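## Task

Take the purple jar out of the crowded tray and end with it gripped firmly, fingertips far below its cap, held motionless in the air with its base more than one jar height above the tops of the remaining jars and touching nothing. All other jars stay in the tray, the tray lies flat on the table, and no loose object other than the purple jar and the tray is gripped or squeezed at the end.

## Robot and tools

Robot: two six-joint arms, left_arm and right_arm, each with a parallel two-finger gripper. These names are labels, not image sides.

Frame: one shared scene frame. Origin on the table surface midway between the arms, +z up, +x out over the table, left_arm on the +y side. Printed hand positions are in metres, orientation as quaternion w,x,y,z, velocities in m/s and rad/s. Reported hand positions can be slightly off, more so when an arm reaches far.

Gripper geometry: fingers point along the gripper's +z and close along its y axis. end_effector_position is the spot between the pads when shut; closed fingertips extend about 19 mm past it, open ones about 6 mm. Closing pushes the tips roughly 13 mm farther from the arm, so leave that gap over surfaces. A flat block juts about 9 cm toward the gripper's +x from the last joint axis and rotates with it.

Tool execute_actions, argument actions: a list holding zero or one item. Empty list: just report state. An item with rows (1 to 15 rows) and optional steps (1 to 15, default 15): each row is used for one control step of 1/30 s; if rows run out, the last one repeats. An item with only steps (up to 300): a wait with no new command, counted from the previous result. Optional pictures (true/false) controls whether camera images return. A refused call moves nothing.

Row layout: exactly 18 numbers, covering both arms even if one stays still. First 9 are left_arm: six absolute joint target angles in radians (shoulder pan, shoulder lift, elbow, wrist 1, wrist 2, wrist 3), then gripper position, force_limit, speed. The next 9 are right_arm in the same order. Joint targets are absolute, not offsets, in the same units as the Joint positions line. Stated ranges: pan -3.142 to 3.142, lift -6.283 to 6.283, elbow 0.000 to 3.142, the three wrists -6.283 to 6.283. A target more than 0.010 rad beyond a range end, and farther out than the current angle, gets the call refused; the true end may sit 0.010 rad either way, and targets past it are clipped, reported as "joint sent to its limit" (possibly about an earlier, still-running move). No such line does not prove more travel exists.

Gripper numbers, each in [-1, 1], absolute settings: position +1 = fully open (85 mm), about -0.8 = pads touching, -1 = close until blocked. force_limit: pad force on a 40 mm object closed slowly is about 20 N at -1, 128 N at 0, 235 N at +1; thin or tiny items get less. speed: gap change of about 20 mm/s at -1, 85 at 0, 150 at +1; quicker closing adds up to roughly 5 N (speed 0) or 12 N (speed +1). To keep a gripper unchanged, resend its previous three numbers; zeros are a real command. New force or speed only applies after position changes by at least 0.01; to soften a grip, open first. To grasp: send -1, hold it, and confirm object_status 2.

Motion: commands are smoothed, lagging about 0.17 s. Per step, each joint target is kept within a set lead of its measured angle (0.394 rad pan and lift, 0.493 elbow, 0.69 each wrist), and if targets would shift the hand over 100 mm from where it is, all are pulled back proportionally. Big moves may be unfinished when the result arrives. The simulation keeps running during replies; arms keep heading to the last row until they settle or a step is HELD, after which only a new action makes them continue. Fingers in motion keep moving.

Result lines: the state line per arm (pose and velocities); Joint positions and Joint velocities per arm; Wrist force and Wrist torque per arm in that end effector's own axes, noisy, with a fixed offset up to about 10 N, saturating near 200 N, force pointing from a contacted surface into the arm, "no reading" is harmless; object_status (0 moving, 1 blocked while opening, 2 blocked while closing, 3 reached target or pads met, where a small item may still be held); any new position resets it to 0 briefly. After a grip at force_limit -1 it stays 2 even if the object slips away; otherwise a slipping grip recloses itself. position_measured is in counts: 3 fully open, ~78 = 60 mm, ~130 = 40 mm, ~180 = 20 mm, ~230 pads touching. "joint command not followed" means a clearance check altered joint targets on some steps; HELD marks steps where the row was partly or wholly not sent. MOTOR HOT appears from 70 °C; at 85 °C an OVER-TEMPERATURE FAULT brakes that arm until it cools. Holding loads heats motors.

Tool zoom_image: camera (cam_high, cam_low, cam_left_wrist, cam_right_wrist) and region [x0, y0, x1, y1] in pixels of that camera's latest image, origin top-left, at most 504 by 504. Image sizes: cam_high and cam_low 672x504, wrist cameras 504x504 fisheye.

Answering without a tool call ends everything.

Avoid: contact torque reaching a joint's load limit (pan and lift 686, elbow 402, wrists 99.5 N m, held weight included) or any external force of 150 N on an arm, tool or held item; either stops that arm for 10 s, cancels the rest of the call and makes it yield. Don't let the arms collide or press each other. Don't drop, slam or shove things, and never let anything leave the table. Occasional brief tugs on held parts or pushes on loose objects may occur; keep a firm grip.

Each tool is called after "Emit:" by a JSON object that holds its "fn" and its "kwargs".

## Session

Emit:
{"fn": "execute_actions", "kwargs": {"actions": []}}

Scene clock: 0.00 s of 4400.00 s.
left_arm: end_effector_position=(+1.0955, +0.9755, +0.2562) position_measured=3 object_status=3 end_effector_quat_wxyz=(-0.091, +0.724, -0.624, -0.282) end_effector_velocity=(-0.000, -0.001, -0.001) end_effector_angular_velocity=(-0.000, +0.001, -0.001) | right_arm: end_effector_position=(+1.1958, +0.0896, +0.1758) position_measured=3 object_status=3 end_effector_quat_wxyz=(-0.324, +0.858, -0.310, +0.250) end_effector_velocity=(+0.000, +0.000, +0.000) end_effector_angular_velocity=(+0.001, -0.000, +0.001)
Joint positions: left_arm=[-0.065 -1.07   1.638 -1.77  -1.085 -1.864] | right_arm=[ 0.173 -0.831  1.759 -3.324 -1.378 -2.056]
Joint velocities: left_arm=[-0.001  0.     0.    -0.    -0.     0.001] | right_arm=[ 0.     0.    -0.    -0.001  0.001  0.   ]
Motor temperatures (°C, as the motors report them): left_arm=[31 34 34 37 36 37] | right_arm=[34 32 33 37 36 36]
Wrist force (N, on the end effector, along its own x y z axes, offset not removed): no reading
Wrist torque (N m, same axes, about the end effector's origin, offset not removed): no reading

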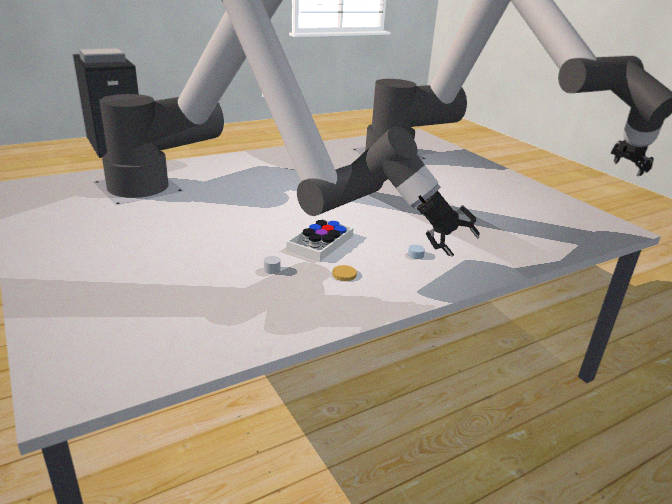

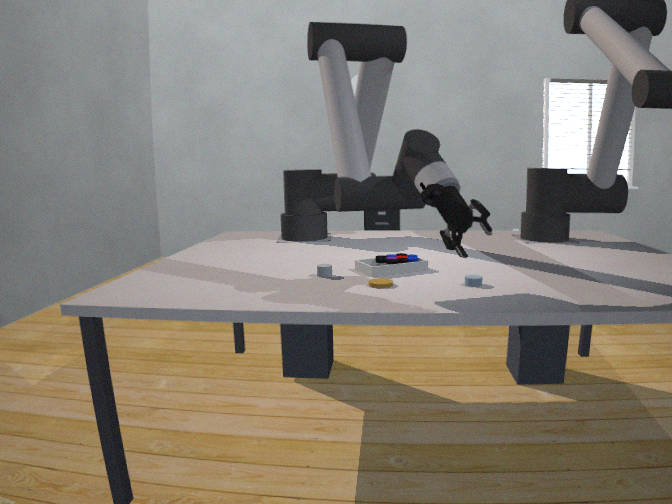

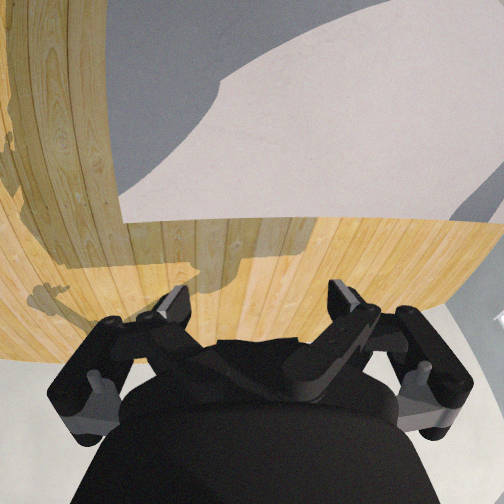

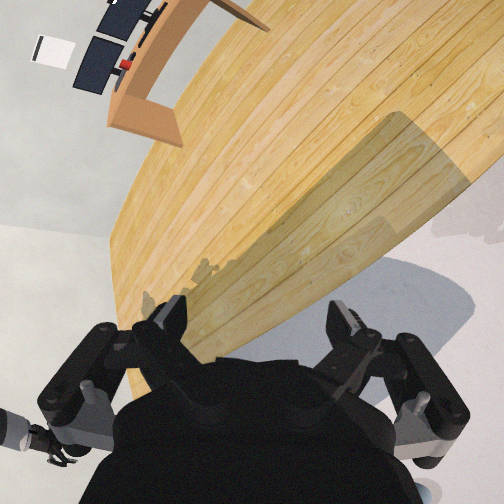

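Emit:
{"fn": "execute_actions", "kwargs": {"actions": [{"rows":[[-0.065,-1.07,1.638,-1.77,-1.085,-1.864,1,0,0,0.15,-1.15,1.85,-2.9,-1.5708,-4.806,0.15,-0.8,0]]}], "pictures": false}}

Emit:
{"fn": "execute_actions", "kwargs": {"actions": [{"rows":[[-0.065,-1.07,1.638,-1.77,-1.085,-1.864,1,0,0,0.14,-1.25,1.95,-2.6,-1.5708,-4.806,0.15,-0.8,0]]}], "pictures": false}}

Emit:
{"fn": "execute_actions", "kwargs": {"actions": [{"rows":[[-0.065,-1.07,1.638,-1.77,-1.085,-1.864,1,0,0,0.1202,-1.2937,2.166,-2.4431,-1.5708,-4.806,0.15,-0.8,0]]}], "pictures": false}}

Emit:
{"fn": "execute_actions", "kwargs": {"actions": [{"steps":35}]}}

Scene clock: 9.93 s of 4400.00 s.
left_arm: end_effector_position=(+1.0957, +0.9755, +0.2563) position_measured=3 object_status=3 end_effector_quat_wxyz=(-0.091, +0.724, -0.623, -0.282) end_effector_velocity=(+0.001, +0.001, +0.002) end_effector_angular_velocity=(+0.000, -0.002, +0.001) | right_arm: end_effector_position=(+1.1277, -0.0133, +0.3309) position_measured=91 object_status=0 end_effector_quat_wxyz=(-0.122, +0.944, -0.030, +0.306) end_effector_velocity=(-0.189, -0.199, +0.291) end_effector_angular_velocity=(-1.864, -0.345, +1.896)
Joint positions: left_arm=[-0.065 -1.07   1.638 -1.77  -1.085 -1.864] | right_arm=[ 0.154 -1.086  1.833 -2.988 -1.534 -2.777]
Joint velocities: left_arm=[ 0.001 -0.001 -0.002 -0.     0.     0.001] | right_arm=[-0.032 -0.494  0.127  0.665 -0.279 -2.684]
Motor temperatures (°C, as the motors report them): left_arm=[31 34 34 37 36 37] | right_arm=[34 32 33 37 36 36]
Wrist force (N, on the end effector, along its own x y z axes, offset not removed): left_arm=[-9.6 5.1 4.5] | right_arm=[0.4 3.5 -2.5]
Wrist torque (N m, same axes, about the end effector's origin, offset not removed): left_arm=[1.79 1.45 0.29] | right_arm=[0.62 0.46 0.58]
Steps of this call (steps 1 to 90: nothing new was sent; then 6.43 s passed at rest; steps 91 to 105: all 15 steps of this action). Readings (joint positions | what the end effector reports):
91: left_arm=[-0.065 -1.070 1.638 -1.770 -1.085 -1.864] | right_arm=[0.173 -0.831 1.759 -3.324 -1.378 -2.056] | left_arm position_measured=3 object_status=3 | right_arm position_measured=3 object_status=0
92: left_arm=[-0.065 -1.070 1.638 -1.770 -1.085 -1.864] | right_arm=[0.172 -0.833 1.761 -3.322 -1.381 -2.058] | left_arm position_measured=3 object_status=3 | right_arm position_measured=3 object_status=0
94: left_arm=[-0.065 -1.070 1.638 -1.770 -1.085 -1.864] | right_arm=[0.169 -0.867 1.773 -3.282 -1.405 -2.103] | left_arm position_measured=3 object_status=3 | right_arm position_measured=10 object_status=0
98: left_arm=[-0.065 -1.070 1.638 -1.770 -1.085 -1.864] | right_arm=[0.164 -0.950 1.796 -3.171 -1.454 -2.293] | left_arm position_measured=3 object_status=3 | right_arm position_measured=38 object_status=0
105: the state above

Scene clock: 10.43 s of 4400.00 s.
left_arm: end_effector_position=(+1.0957, +0.9755, +0.2564) position_measured=3 object_status=3 end_effector_quat_wxyz=(-0.091, +0.724, -0.623, -0.282) end_effector_velocity=(-0.000, +0.001, +0.001) end_effector_angular_velocity=(-0.000, -0.000, +0.001) | right_arm: end_effector_position=(+0.9737, -0.0872, +0.3104) position_measured=110 object_status=3 end_effector_quat_wxyz=(+0.049, +0.835, +0.522, +0.169) end_effector_velocity=(-0.096, -0.039, -0.021) end_effector_angular_velocity=(-0.996, -0.089, +2.621)
Joint positions: left_arm=[-0.065 -1.07   1.638 -1.77  -1.085 -1.864] | right_arm=[ 0.141 -1.241  1.943 -2.626 -1.569 -3.984]
Joint velocities: left_arm=[ 0.001 -0.001 -0.     0.    -0.     0.001] | right_arm=[-0.007 -0.074  0.058  0.205 -0.012 -2.805]
Motor temperatures (°C, as the motors report them): left_arm=[31 34 34 37 36 37] | right_arm=[34 32 33 37 36 36]
Wrist force (N, on the end effector, along its own x y z axes, offset not removed): left_arm=[-12.9 6.5 4.9] | right_arm=[-0.7 1.9 1.6]
Wrist torque (N m, same axes, about the end effector's origin, offset not removed): left_arm=[1.90 2.06 0.26] | right_arm=[0.37 0.49 0.59]
Steps of this call (steps 1 to 15: all 15 steps of this action). Readings (joint positions | what the end effector reports):
1: left_arm=[-0.065 -1.070 1.638 -1.770 -1.085 -1.864] | right_arm=[0.153 -1.101 1.837 -2.968 -1.542 -2.870] | left_arm position_measured=3 object_status=3 | right_arm position_measured=98 object_status=0
2: left_arm=[-0.065 -1.070 1.638 -1.770 -1.085 -1.864] | right_arm=[0.152 -1.114 1.842 -2.950 -1.548 -2.963] | left_arm position_measured=3 object_status=3 | right_arm position_measured=104 object_status=0
4: left_arm=[-0.065 -1.070 1.638 -1.770 -1.085 -1.864] | right_arm=[0.150 -1.143 1.864 -2.890 -1.553 -3.114] | left_arm position_measured=3 object_status=3 | right_arm position_measured=108 object_status=0
8: left_arm=[-0.065 -1.070 1.638 -1.770 -1.085 -1.864] | right_arm=[0.145 -1.193 1.905 -2.757 -1.561 -3.345] | left_arm position_measured=3 object_status=3 | right_arm position_measured=110 object_status=0
15: the state above

Scene clock: 10.93 s of 4400.00 s.
left_arm: end_effector_position=(+1.0957, +0.9755, +0.2564) position_measured=3 object_status=3 end_effector_quat_wxyz=(-0.091, +0.724, -0.623, -0.282) end_effector_velocity=(+0.002, -0.000, +0.003) end_effector_angular_velocity=(+0.000, -0.004, -0.000) | right_arm: end_effector_position=(+0.8045, -0.1508, +0.1904) position_measured=110 object_status=3 end_effector_quat_wxyz=(+0.023, +0.634, +0.773, +0.033) end_effector_velocity=(-0.380, -0.132, -0.226) end_effector_angular_velocity=(-0.226, +0.525, +0.997)
Joint positions: left_arm=[-0.065 -1.07   1.638 -1.77  -1.085 -1.864] | right_arm=[ 0.125 -1.282  2.114 -2.483 -1.571 -4.651]
Joint velocities: left_arm=[-0.    -0.001 -0.003 -0.     0.    -0.   ] | right_arm=[-0.032 -0.08   0.364  0.281 -0.002 -1.033]
Motor temperatures (°C, as the motors report them): left_arm=[31 34 34 37 36 37] | right_arm=[34 32 33 37 36 36]
Wrist force (N, on the end effector, along its own x y z axes, offset not removed): left_arm=[-11.5 3.8 0.1] | right_arm=[-0.3 2.7 1.7]
Wrist torque (N m, same axes, about the end effector's origin, offset not removed): left_arm=[1.38 1.84 0.21] | right_arm=[0.67 0.60 0.60]
Steps of this call (steps 1 to 15: all 15 steps of this action). Readings (joint positions | what the end effector reports):
1: left_arm=[-0.065 -1.070 1.638 -1.770 -1.085 -1.864] | right_arm=[0.141 -1.243 1.944 -2.620 -1.570 -4.079] | left_arm position_measured=3 object_status=3 | right_arm position_measured=110 object_status=3
2: left_arm=[-0.065 -1.070 1.638 -1.770 -1.085 -1.864] | right_arm=[0.140 -1.245 1.948 -2.614 -1.570 -4.172] | left_arm position_measured=3 object_status=3 | right_arm position_measured=110 object_status=3
4: left_arm=[-0.065 -1.070 1.638 -1.770 -1.085 -1.864] | right_arm=[0.137 -1.251 1.973 -2.592 -1.570 -4.316] | left_arm position_measured=3 object_status=3 | right_arm position_measured=110 object_status=3
8: left_arm=[-0.065 -1.070 1.638 -1.770 -1.085 -1.864] | right_arm=[0.133 -1.263 2.025 -2.552 -1.570 -4.405] | left_arm position_measured=3 object_status=3 | right_arm position_measured=110 object_status=3
15: the state above

Scene clock: 12.10 s of 4400.00 s.
left_arm: end_effector_position=(+1.0957, +0.9754, +0.2564) position_measured=3 object_status=3 end_effector_quat_wxyz=(-0.091, +0.724, -0.623, -0.282) end_effector_velocity=(-0.001, +0.000, -0.001) end_effector_angular_velocity=(+0.000, +0.001, -0.000) | right_arm: end_effector_position=(+0.7496, -0.1695, +0.1599) position_measured=110 object_status=3 end_effector_quat_wxyz=(+0.000, +0.574, +0.819, +0.000) end_effector_velocity=(-0.000, -0.000, -0.000) end_effector_angular_velocity=(+0.000, +0.000, -0.000)
Joint positions: left_arm=[-0.065 -1.07   1.638 -1.77  -1.085 -1.864] | right_arm=[ 0.12  -1.294  2.166 -2.443 -1.571 -4.806]
Joint velocities: left_arm=[ 0.     0.     0.001 -0.     0.     0.   ] | right_arm=[-0. -0.  0. -0.  0.  0.]
Motor temperatures (°C, as the motors report them): left_arm=[31 34 34 37 36 37] | right_arm=[34 32 33 37 36 36]
Wrist force (N, on the end effector, along its own x y z axes, offset not removed): left_arm=[-10.8 2.2 5.6] | right_arm=[-0.3 1.3 0.8]
Wrist torque (N m, same axes, about the end effector's origin, offset not removed): left_arm=[1.12 1.73 0.28] | right_arm=[0.32 0.51 0.59]
Steps of this call (steps 1 to 30: the robot went on to your last target; steps 31 to 35: nothing new was sent). Readings (joint positions | what the end effector reports):
1: left_arm=[-0.065 -1.070 1.638 -1.770 -1.085 -1.864] | right_arm=[0.124 -1.285 2.126 -2.474 -1.571 -4.684] | left_arm position_measured=3 object_status=3 | right_arm position_measured=110 object_status=3
2: left_arm=[-0.065 -1.070 1.638 -1.770 -1.085 -1.864] | right_arm=[0.123 -1.287 2.135 -2.467 -1.571 -4.712] | left_arm position_measured=3 object_status=3 | right_arm position_measured=110 object_status=3
4: left_arm=[-0.065 -1.070 1.638 -1.770 -1.085 -1.864] | right_arm=[0.122 -1.290 2.148 -2.457 -1.571 -4.750] | left_arm position_measured=3 object_status=3 | right_arm position_measured=110 object_status=3
8: left_arm=[-0.065 -1.070 1.638 -1.770 -1.085 -1.864] | right_arm=[0.121 -1.292 2.160 -2.448 -1.571 -4.787] | left_arm position_measured=3 object_status=3 | right_arm position_measured=110 object_status=3
35: the state above
All arms were judged still, so your last target was given up. Only a new action makes them travel on or press farther. Fingers that are still opening or closing keep moving.

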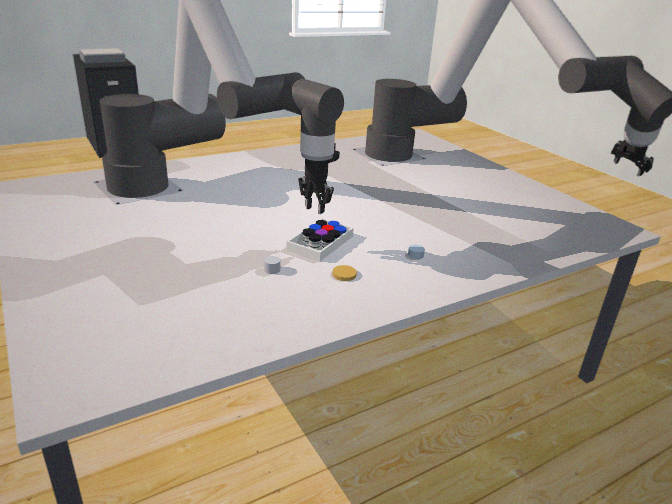

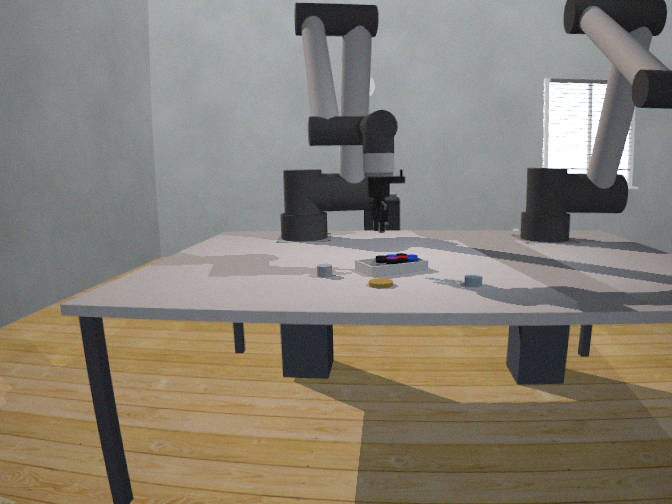

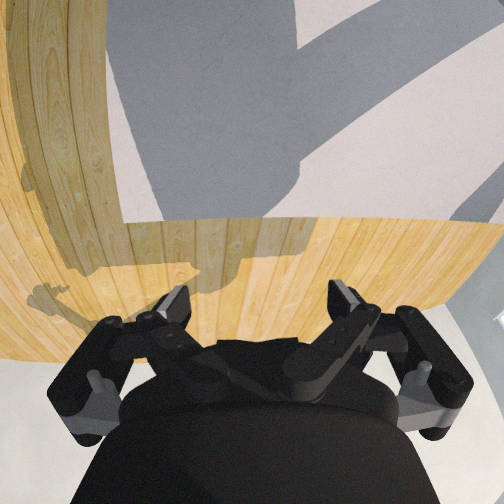

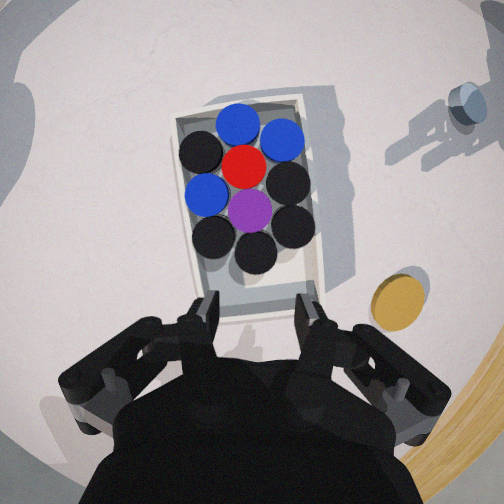

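Emit:
{"fn": "zoom_image", "kwargs": {"camera": "cam_low", "region": [340, 190, 460, 290]}}

Emit:
{"fn": "zoom_image", "kwargs": {"camera": "cam_high", "region": [260, 180, 380, 280]}}

Region (340, 190, 460, 290) of cam_low's 672x504 image, scaled by 4.200, with more detail than that image has.

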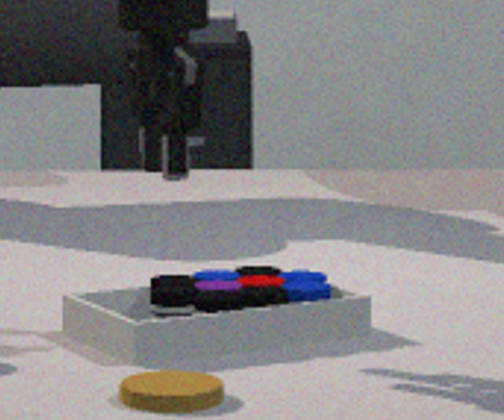

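Region (260, 180, 380, 280) of cam_high's 672x504 image, scaled by 4.200, with more detail than that image has.

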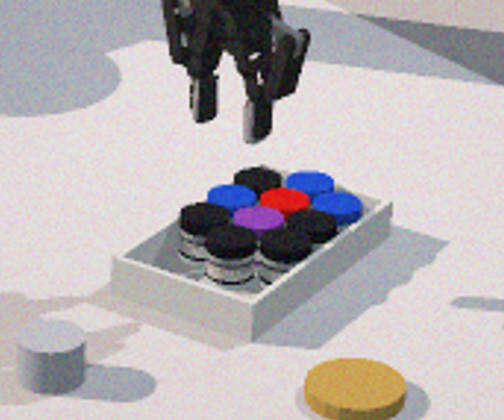

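Emit:
{"fn": "execute_actions", "kwargs": {"actions": [{"rows":[[-0.065,-1.07,1.638,-1.77,-1.085,-1.864,1,0,0,0.1105,-1.2018,2.2012,-2.5702,-1.5708,-4.9641,0.055,-0.8,0]]}], "pictures": false}}

Emit:
{"fn": "execute_actions", "kwargs": {"actions": [{"steps":12}]}}

Emit:
{"fn": "zoom_image", "kwargs": {"camera": "cam_right_wrist", "region": [140, 130, 380, 370]}}

Emit:
{"fn": "zoom_image", "kwargs": {"camera": "cam_low", "region": [350, 225, 440, 290]}}

Scene clock: 23.60 s of 4400.00 s.
left_arm: end_effector_position=(+1.0957, +0.9754, +0.2564) position_measured=3 object_status=3 end_effector_quat_wxyz=(-0.091, +0.724, -0.623, -0.282) end_effector_velocity=(-0.000, -0.001, -0.000) end_effector_angular_velocity=(+0.000, +0.000, -0.000) | right_arm: end_effector_position=(+0.7539, -0.1768, +0.0827) position_measured=122 object_status=3 end_effector_quat_wxyz=(-0.000, +0.515, +0.857, -0.000) end_effector_velocity=(+0.003, -0.002, -0.022) end_effector_angular_velocity=(+0.001, -0.005, +0.048)
Joint positions: left_arm=[-0.065 -1.07   1.638 -1.77  -1.085 -1.864] | right_arm=[ 0.111 -1.205  2.2   -2.565 -1.571 -4.957]
Joint velocities: left_arm=[-0.001  0.     0.     0.    -0.    -0.   ] | right_arm=[-0.003  0.027  0.009 -0.04  -0.    -0.051]
Motor temperatures (°C, as the motors report them): left_arm=[31 34 34 37 36 37] | right_arm=[34 32 33 37 36 36]
Wrist force (N, on the end effector, along its own x y z axes, offset not removed): left_arm=[-12.8 4.1 3.3] | right_arm=[2.0 2.2 0.8]
Wrist torque (N m, same axes, about the end effector's origin, offset not removed): left_arm=[1.50 2.19 0.32] | right_arm=[0.47 0.01 0.64]
Steps of this call (steps 1 to 90: nothing new was sent; then 8.00 s passed at rest; steps 91 to 105: all 15 steps of this action). Readings (joint positions | what the end effector reports):
91: left_arm=[-0.065 -1.070 1.638 -1.770 -1.085 -1.864] | right_arm=[0.120 -1.294 2.166 -2.443 -1.571 -4.806] | left_arm position_measured=3 object_status=3 | right_arm position_measured=110 object_status=0
92: left_arm=[-0.065 -1.070 1.638 -1.770 -1.085 -1.864] | right_arm=[0.120 -1.292 2.168 -2.445 -1.571 -4.808] | left_arm position_measured=3 object_status=3 | right_arm position_measured=110 object_status=0
94: left_arm=[-0.065 -1.070 1.638 -1.770 -1.085 -1.864] | right_arm=[0.116 -1.264 2.179 -2.479 -1.571 -4.846] | left_arm position_measured=3 object_status=3 | right_arm position_measured=116 object_status=0
98: left_arm=[-0.065 -1.070 1.638 -1.770 -1.085 -1.864] | right_arm=[0.113 -1.224 2.194 -2.538 -1.571 -4.923] | left_arm position_measured=3 object_status=3 | right_arm position_measured=121 object_status=0
105: the state above

Scene clock: 24.00 s of 4400.00 s.
left_arm: end_effector_position=(+1.0957, +0.9754, +0.2564) position_measured=3 object_status=3 end_effector_quat_wxyz=(-0.091, +0.724, -0.623, -0.282) end_effector_velocity=(+0.002, -0.000, +0.001) end_effector_angular_velocity=(-0.000, -0.003, -0.000) | right_arm: end_effector_position=(+0.7541, -0.1770, +0.0800) position_measured=122 object_status=3 end_effector_quat_wxyz=(+0.000, +0.512, +0.859, +0.000) end_effector_velocity=(+0.002, +0.000, +0.000) end_effector_angular_velocity=(+0.001, -0.002, +0.003)
Joint positions: left_arm=[-0.065 -1.07   1.638 -1.77  -1.085 -1.864] | right_arm=[ 0.111 -1.202  2.201 -2.57  -1.571 -4.964]
Joint velocities: left_arm=[-0.    -0.    -0.002 -0.    -0.     0.   ] | right_arm=[-0.     0.001 -0.001 -0.002  0.    -0.003]
Motor temperatures (°C, as the motors report them): left_arm=[31 34 34 37 36 37] | right_arm=[34 32 33 37 36 36]
Wrist force (N, on the end effector, along its own x y z axes, offset not removed): left_arm=[-4.4 3.5 0.6] | right_arm=[-2.0 3.2 2.7]
Wrist torque (N m, same axes, about the end effector's origin, offset not removed): left_arm=[1.50 0.32 0.23] | right_arm=[0.67 0.87 0.61]
Steps of this call (steps 1 to 12: the robot went on to your last target). Readings (joint positions | what the end effector reports):
1: left_arm=[-0.065 -1.070 1.638 -1.770 -1.085 -1.864] | right_arm=[0.111 -1.204 2.200 -2.566 -1.571 -4.959] | left_arm position_measured=3 object_status=3 | right_arm position_measured=122 object_status=3
2: left_arm=[-0.065 -1.070 1.638 -1.770 -1.085 -1.864] | right_arm=[0.111 -1.204 2.200 -2.567 -1.571 -4.960] | left_arm position_measured=3 object_status=3 | right_arm position_measured=122 object_status=3
4: left_arm=[-0.065 -1.070 1.638 -1.770 -1.085 -1.864] | right_arm=[0.111 -1.203 2.201 -2.568 -1.571 -4.962] | left_arm position_measured=3 object_status=3 | right_arm position_measured=122 object_status=3
8: left_arm=[-0.065 -1.070 1.638 -1.770 -1.085 -1.864] | right_arm=[0.111 -1.202 2.201 -2.570 -1.571 -4.963] | left_arm position_measured=3 object_status=3 | right_arm position_measured=122 object_status=3
12: the state above

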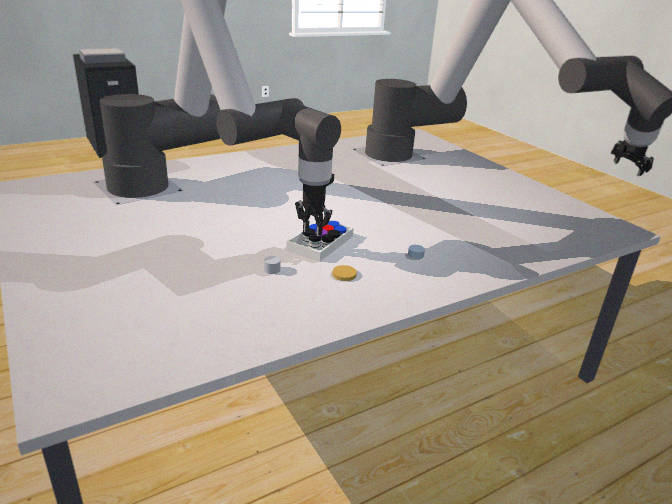

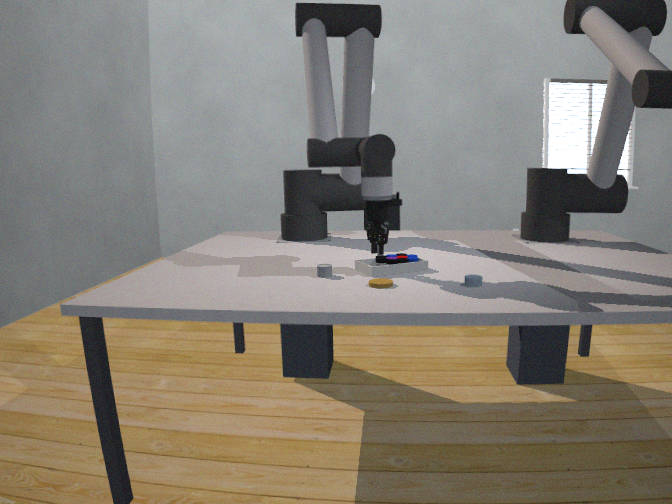

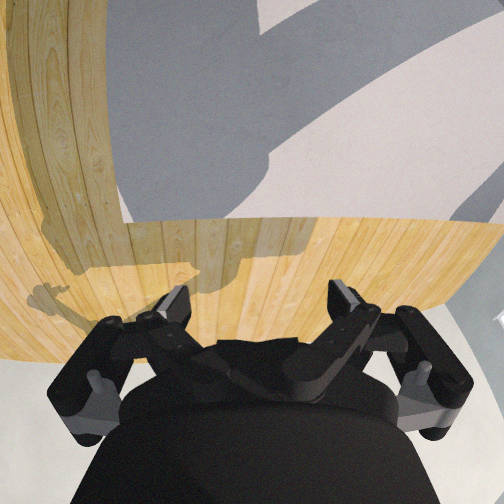

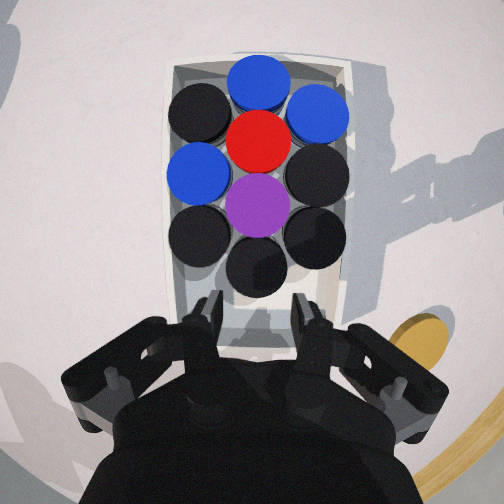

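Region (140, 130, 380, 370) of cam_right_wrist's 504x504 image, scaled by 2.100, with more detail than that image has.

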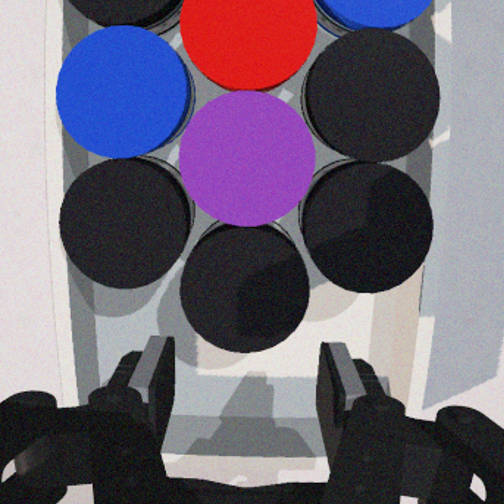

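Region (350, 225, 440, 290) of cam_low's 672x504 image, scaled by 5.600, with more detail than that image has.

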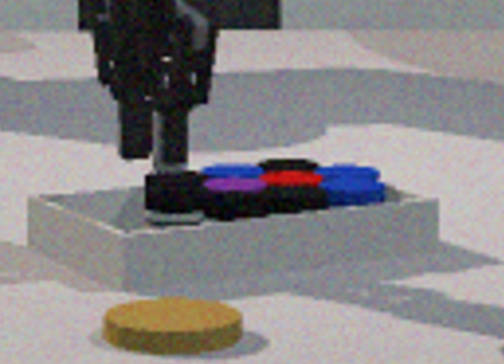

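Emit:
{"fn": "execute_actions", "kwargs": {"actions": [{"rows":[[-0.065,-1.07,1.638,-1.77,-1.085,-1.864,1,0,0,0.1195,-1.1734,2.2092,-2.6066,-1.5708,-4.9551,0.03,-0.8,0]]}]}}

Emit:
{"fn": "zoom_image", "kwargs": {"camera": "cam_right_wrist", "region": [170, 200, 350, 370]}}

Scene clock: 28.70 s of 4400.00 s.
left_arm: end_effector_position=(+1.0957, +0.9754, +0.2564) position_measured=3 object_status=3 end_effector_quat_wxyz=(-0.091, +0.724, -0.623, -0.282) end_effector_velocity=(+0.001, -0.001, +0.000) end_effector_angular_velocity=(-0.000, -0.001, -0.000) | right_arm: end_effector_position=(+0.7508, -0.1701, +0.0577) position_measured=125 object_status=3 end_effector_quat_wxyz=(+0.000, +0.512, +0.859, +0.000) end_effector_velocity=(-0.002, +0.002, -0.006) end_effector_angular_velocity=(+0.000, +0.001, -0.001)
Joint positions: left_arm=[-0.065 -1.07   1.638 -1.77  -1.085 -1.864] | right_arm=[ 0.119 -1.174  2.209 -2.605 -1.571 -4.955]
Joint velocities: left_arm=[-0.     0.    -0.001 -0.    -0.     0.   ] | right_arm=[ 0.002  0.007  0.003 -0.01   0.     0.003]
Motor temperatures (°C, as the motors report them): left_arm=[31 34 34 37 36 37] | right_arm=[34 32 33 37 36 36]
Wrist force (N, on the end effector, along its own x y z axes, offset not removed): left_arm=[-10.0 7.7 4.9] | right_arm=[-5.4 -6.2 -30.0]
Wrist torque (N m, same axes, about the end effector's origin, offset not removed): left_arm=[1.99 1.68 0.30] | right_arm=[1.17 0.65 0.42]
Steps of this call (steps 1 to 15: the robot went on to your last target; steps 16 to 90: nothing new was sent; then 1.20 s passed at rest; steps 91 to 105: all 15 steps of this action). Readings (joint positions | what the end effector reports):
91: left_arm=[-0.065 -1.070 1.638 -1.770 -1.085 -1.864] | right_arm=[0.110 -1.202 2.201 -2.570 -1.571 -4.964] | left_arm position_measured=3 object_status=3 | right_arm position_measured=122 object_status=0
92: left_arm=[-0.065 -1.070 1.638 -1.770 -1.085 -1.864] | right_arm=[0.111 -1.200 2.202 -2.572 -1.571 -4.964] | left_arm position_measured=3 object_status=3 | right_arm position_measured=122 object_status=0
94: left_arm=[-0.065 -1.070 1.638 -1.770 -1.085 -1.864] | right_arm=[0.114 -1.191 2.204 -2.584 -1.571 -4.961] | left_arm position_measured=3 object_status=3 | right_arm position_measured=124 object_status=0
98: left_arm=[-0.065 -1.070 1.638 -1.770 -1.085 -1.864] | right_arm=[0.117 -1.179 2.208 -2.599 -1.571 -4.957] | left_arm position_measured=3 object_status=3 | right_arm position_measured=125 object_status=0
105: the state above

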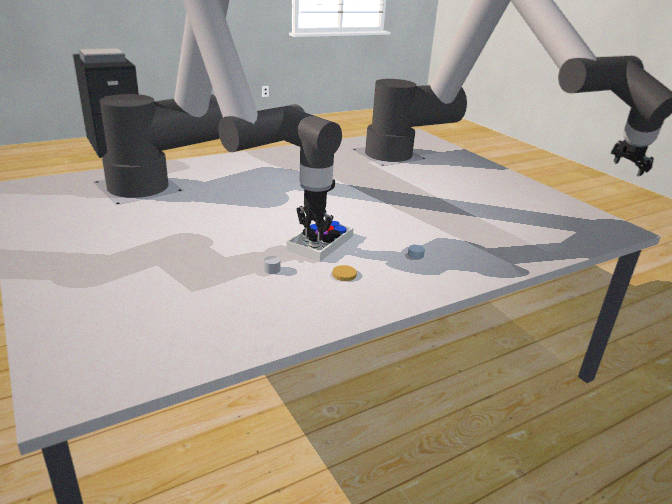

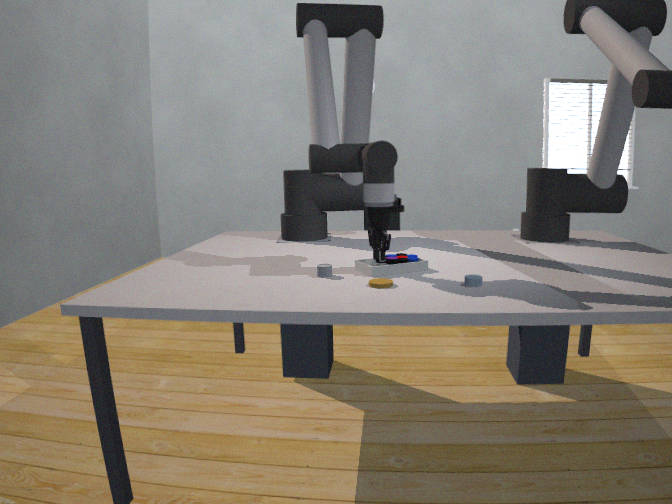

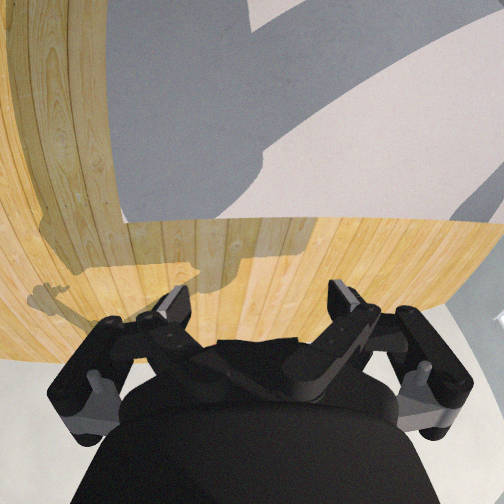

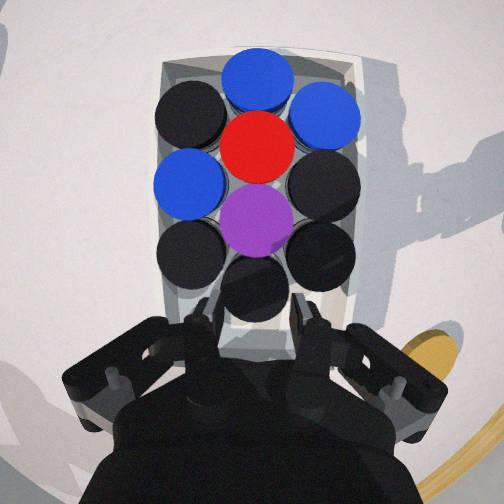

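Region (170, 200, 350, 370) of cam_right_wrist's 504x504 image, scaled by 2.800, with more detail than that image has.

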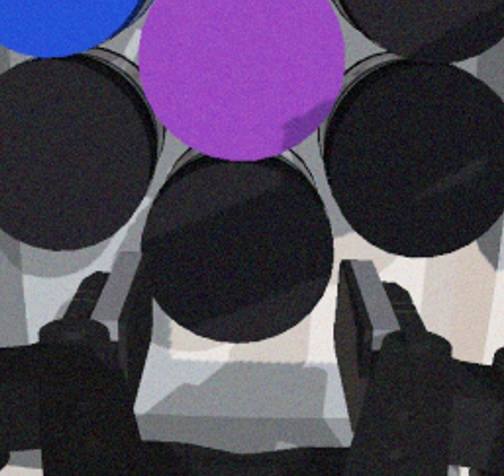

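Emit:
{"fn": "execute_actions", "kwargs": {"actions": [{"rows":[[-0.065,-1.07,1.638,-1.77,-1.085,-1.864,1,0,0,0.119,-1.1772,2.2109,-2.6045,-1.5708,-4.9556,0.03,-0.8,0]],"steps":8}], "pictures": false}}

Emit:
{"fn": "execute_actions", "kwargs": {"actions": [{"rows":[[-0.065,-1.07,1.638,-1.77,-1.085,-1.864,1,0,0,0.1257,-1.1773,2.2111,-2.6046,-1.5708,-4.9489,0.03,-0.8,0]]}]}}

Emit:
{"fn": "zoom_image", "kwargs": {"camera": "cam_right_wrist", "region": [170, 200, 350, 370]}}

Scene clock: 33.90 s of 4400.00 s.
left_arm: end_effector_position=(+1.0957, +0.9754, +0.2564) position_measured=3 object_status=3 end_effector_quat_wxyz=(-0.091, +0.724, -0.623, -0.282) end_effector_velocity=(-0.000, -0.001, -0.000) end_effector_angular_velocity=(-0.000, +0.001, -0.001) | right_arm: end_effector_position=(+0.7496, -0.1704, +0.0585) position_measured=125 object_status=3 end_effector_quat_wxyz=(+0.000, +0.512, +0.859, +0.000) end_effector_velocity=(-0.003, -0.002, +0.003) end_effector_angular_velocity=(-0.000, +0.002, +0.002)
Joint positions: left_arm=[-0.065 -1.07   1.638 -1.77  -1.085 -1.864] | right_arm=[ 0.119 -1.176  2.21  -2.605 -1.571 -4.955]
Joint velocities: left_arm=[-0.001  0.     0.001  0.    -0.     0.   ] | right_arm=[-0.002 -0.006  0.003  0.006  0.    -0.003]
Motor temperatures (°C, as the motors report them): left_arm=[31 34 34 37 36 37] | right_arm=[34 32 33 37 36 36]
Wrist force (N, on the end effector, along its own x y z axes, offset not removed): left_arm=[-8.1 1.3 9.0] | right_arm=[2.4 3.1 0.6]
Wrist torque (N m, same axes, about the end effector's origin, offset not removed): left_arm=[0.91 1.11 0.49] | right_arm=[0.57 -0.02 0.59]
Steps of this call (steps 1 to 15: the robot went on to your last target; steps 16 to 90: nothing new was sent; then 1.93 s passed at rest; steps 91 to 98: all 8 steps of this action). Readings (joint positions | what the end effector reports):
91: left_arm=[-0.065 -1.070 1.638 -1.770 -1.085 -1.864] | right_arm=[0.120 -1.173 2.209 -2.607 -1.571 -4.955] | left_arm position_measured=3 object_status=3 | right_arm position_measured=125 object_status=3
92: left_arm=[-0.065 -1.070 1.638 -1.770 -1.085 -1.864] | right_arm=[0.120 -1.174 2.209 -2.607 -1.571 -4.955] | left_arm position_measured=3 object_status=3 | right_arm position_measured=125 object_status=3
94: left_arm=[-0.065 -1.070 1.638 -1.770 -1.085 -1.864] | right_arm=[0.119 -1.175 2.210 -2.606 -1.571 -4.955] | left_arm position_measured=3 object_status=3 | right_arm position_measured=125 object_status=3
98: the state above

Scene clock: 34.40 s of 4400.00 s.
left_arm: end_effector_position=(+1.0957, +0.9754, +0.2564) position_measured=3 object_status=3 end_effector_quat_wxyz=(-0.091, +0.724, -0.623, -0.282) end_effector_velocity=(+0.001, -0.001, +0.001) end_effector_angular_velocity=(+0.000, -0.002, -0.001) | right_arm: end_effector_position=(+0.7464, -0.1657, +0.0588) position_measured=125 object_status=3 end_effector_quat_wxyz=(+0.000, +0.512, +0.859, +0.000) end_effector_velocity=(+0.001, +0.001, +0.001) end_effector_angular_velocity=(-0.001, -0.004, -0.000)
Joint positions: left_arm=[-0.065 -1.07   1.638 -1.77  -1.085 -1.864] | right_arm=[ 0.125 -1.177  2.211 -2.605 -1.571 -4.949]
Joint velocities: left_arm=[-0.001 -0.    -0.001  0.     0.    -0.   ] | right_arm=[ 0.002 -0.    -0.001 -0.002 -0.002  0.002]
Motor temperatures (°C, as the motors report them): left_arm=[31 34 34 37 36 37] | right_arm=[34 32 33 37 36 36]
Wrist force (N, on the end effector, along its own x y z axes, offset not removed): left_arm=[-13.1 3.7 1.9] | right_arm=[0.3 2.3 1.4]
Wrist torque (N m, same axes, about the end effector's origin, offset not removed): left_arm=[1.38 2.20 0.24] | right_arm=[0.45 -0.01 0.62]
Steps of this call (steps 1 to 15: all 15 steps of this action). Readings (joint positions | what the end effector reports):
1: left_arm=[-0.065 -1.070 1.638 -1.770 -1.085 -1.864] | right_arm=[0.119 -1.177 2.210 -2.605 -1.571 -4.955] | left_arm position_measured=3 object_status=3 | right_arm position_measured=125 object_status=3
2: left_arm=[-0.065 -1.070 1.638 -1.770 -1.085 -1.864] | right_arm=[0.120 -1.177 2.211 -2.605 -1.571 -4.955] | left_arm position_measured=3 object_status=3 | right_arm position_measured=125 object_status=3
4: left_arm=[-0.065 -1.070 1.638 -1.770 -1.085 -1.864] | right_arm=[0.122 -1.177 2.211 -2.605 -1.571 -4.953] | left_arm position_measured=3 object_status=3 | right_arm position_measured=125 object_status=3
8: left_arm=[-0.065 -1.070 1.638 -1.770 -1.085 -1.864] | right_arm=[0.124 -1.177 2.211 -2.605 -1.571 -4.950] | left_arm position_measured=3 object_status=3 | right_arm position_measured=125 object_status=3
15: the state above

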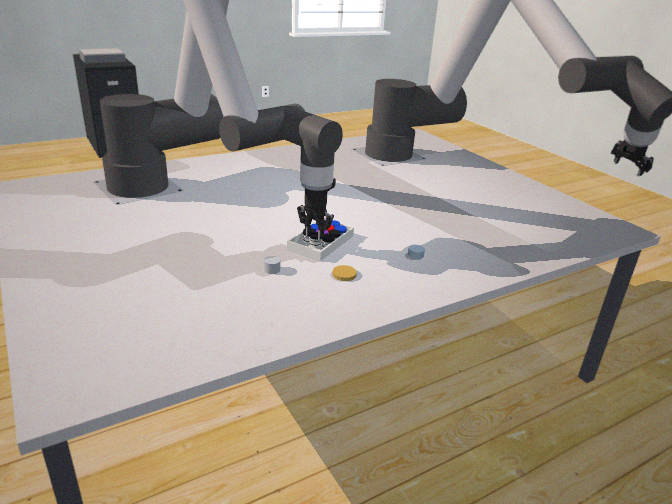

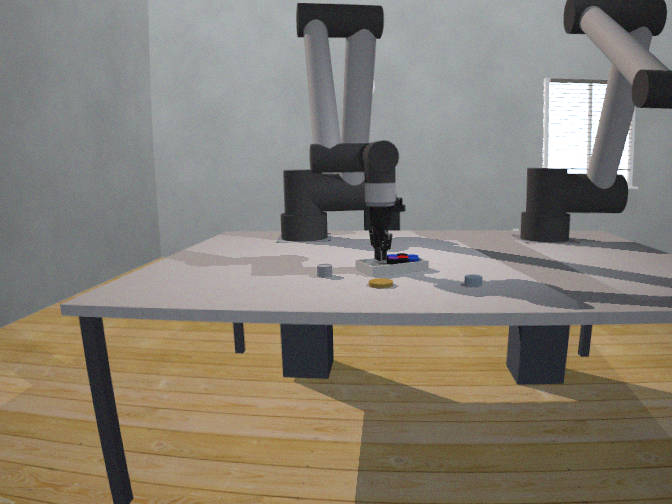

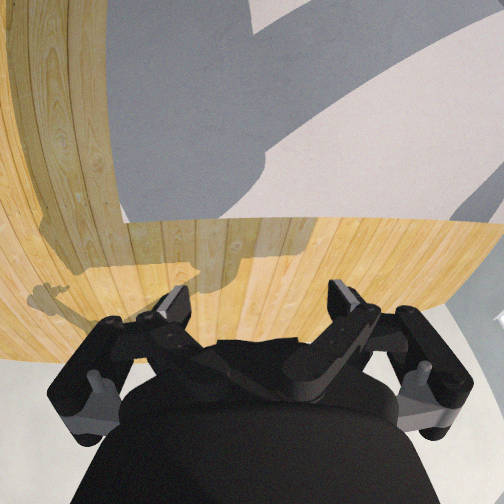

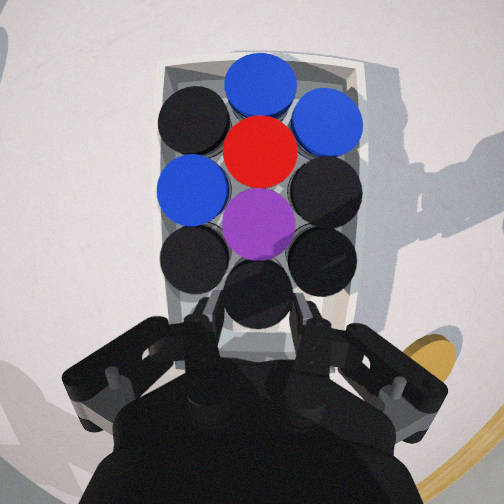

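Region (170, 200, 350, 370) of cam_right_wrist's 504x504 image, scaled by 2.800, with more detail than that image has.

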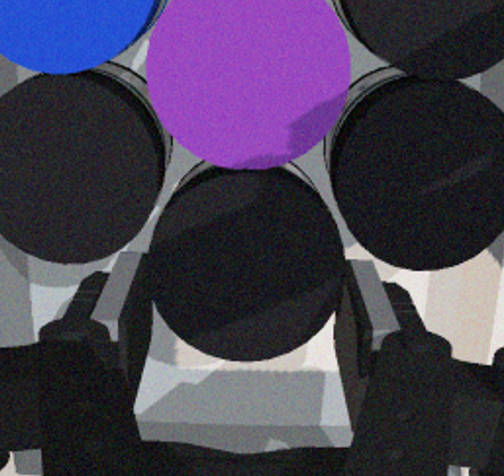

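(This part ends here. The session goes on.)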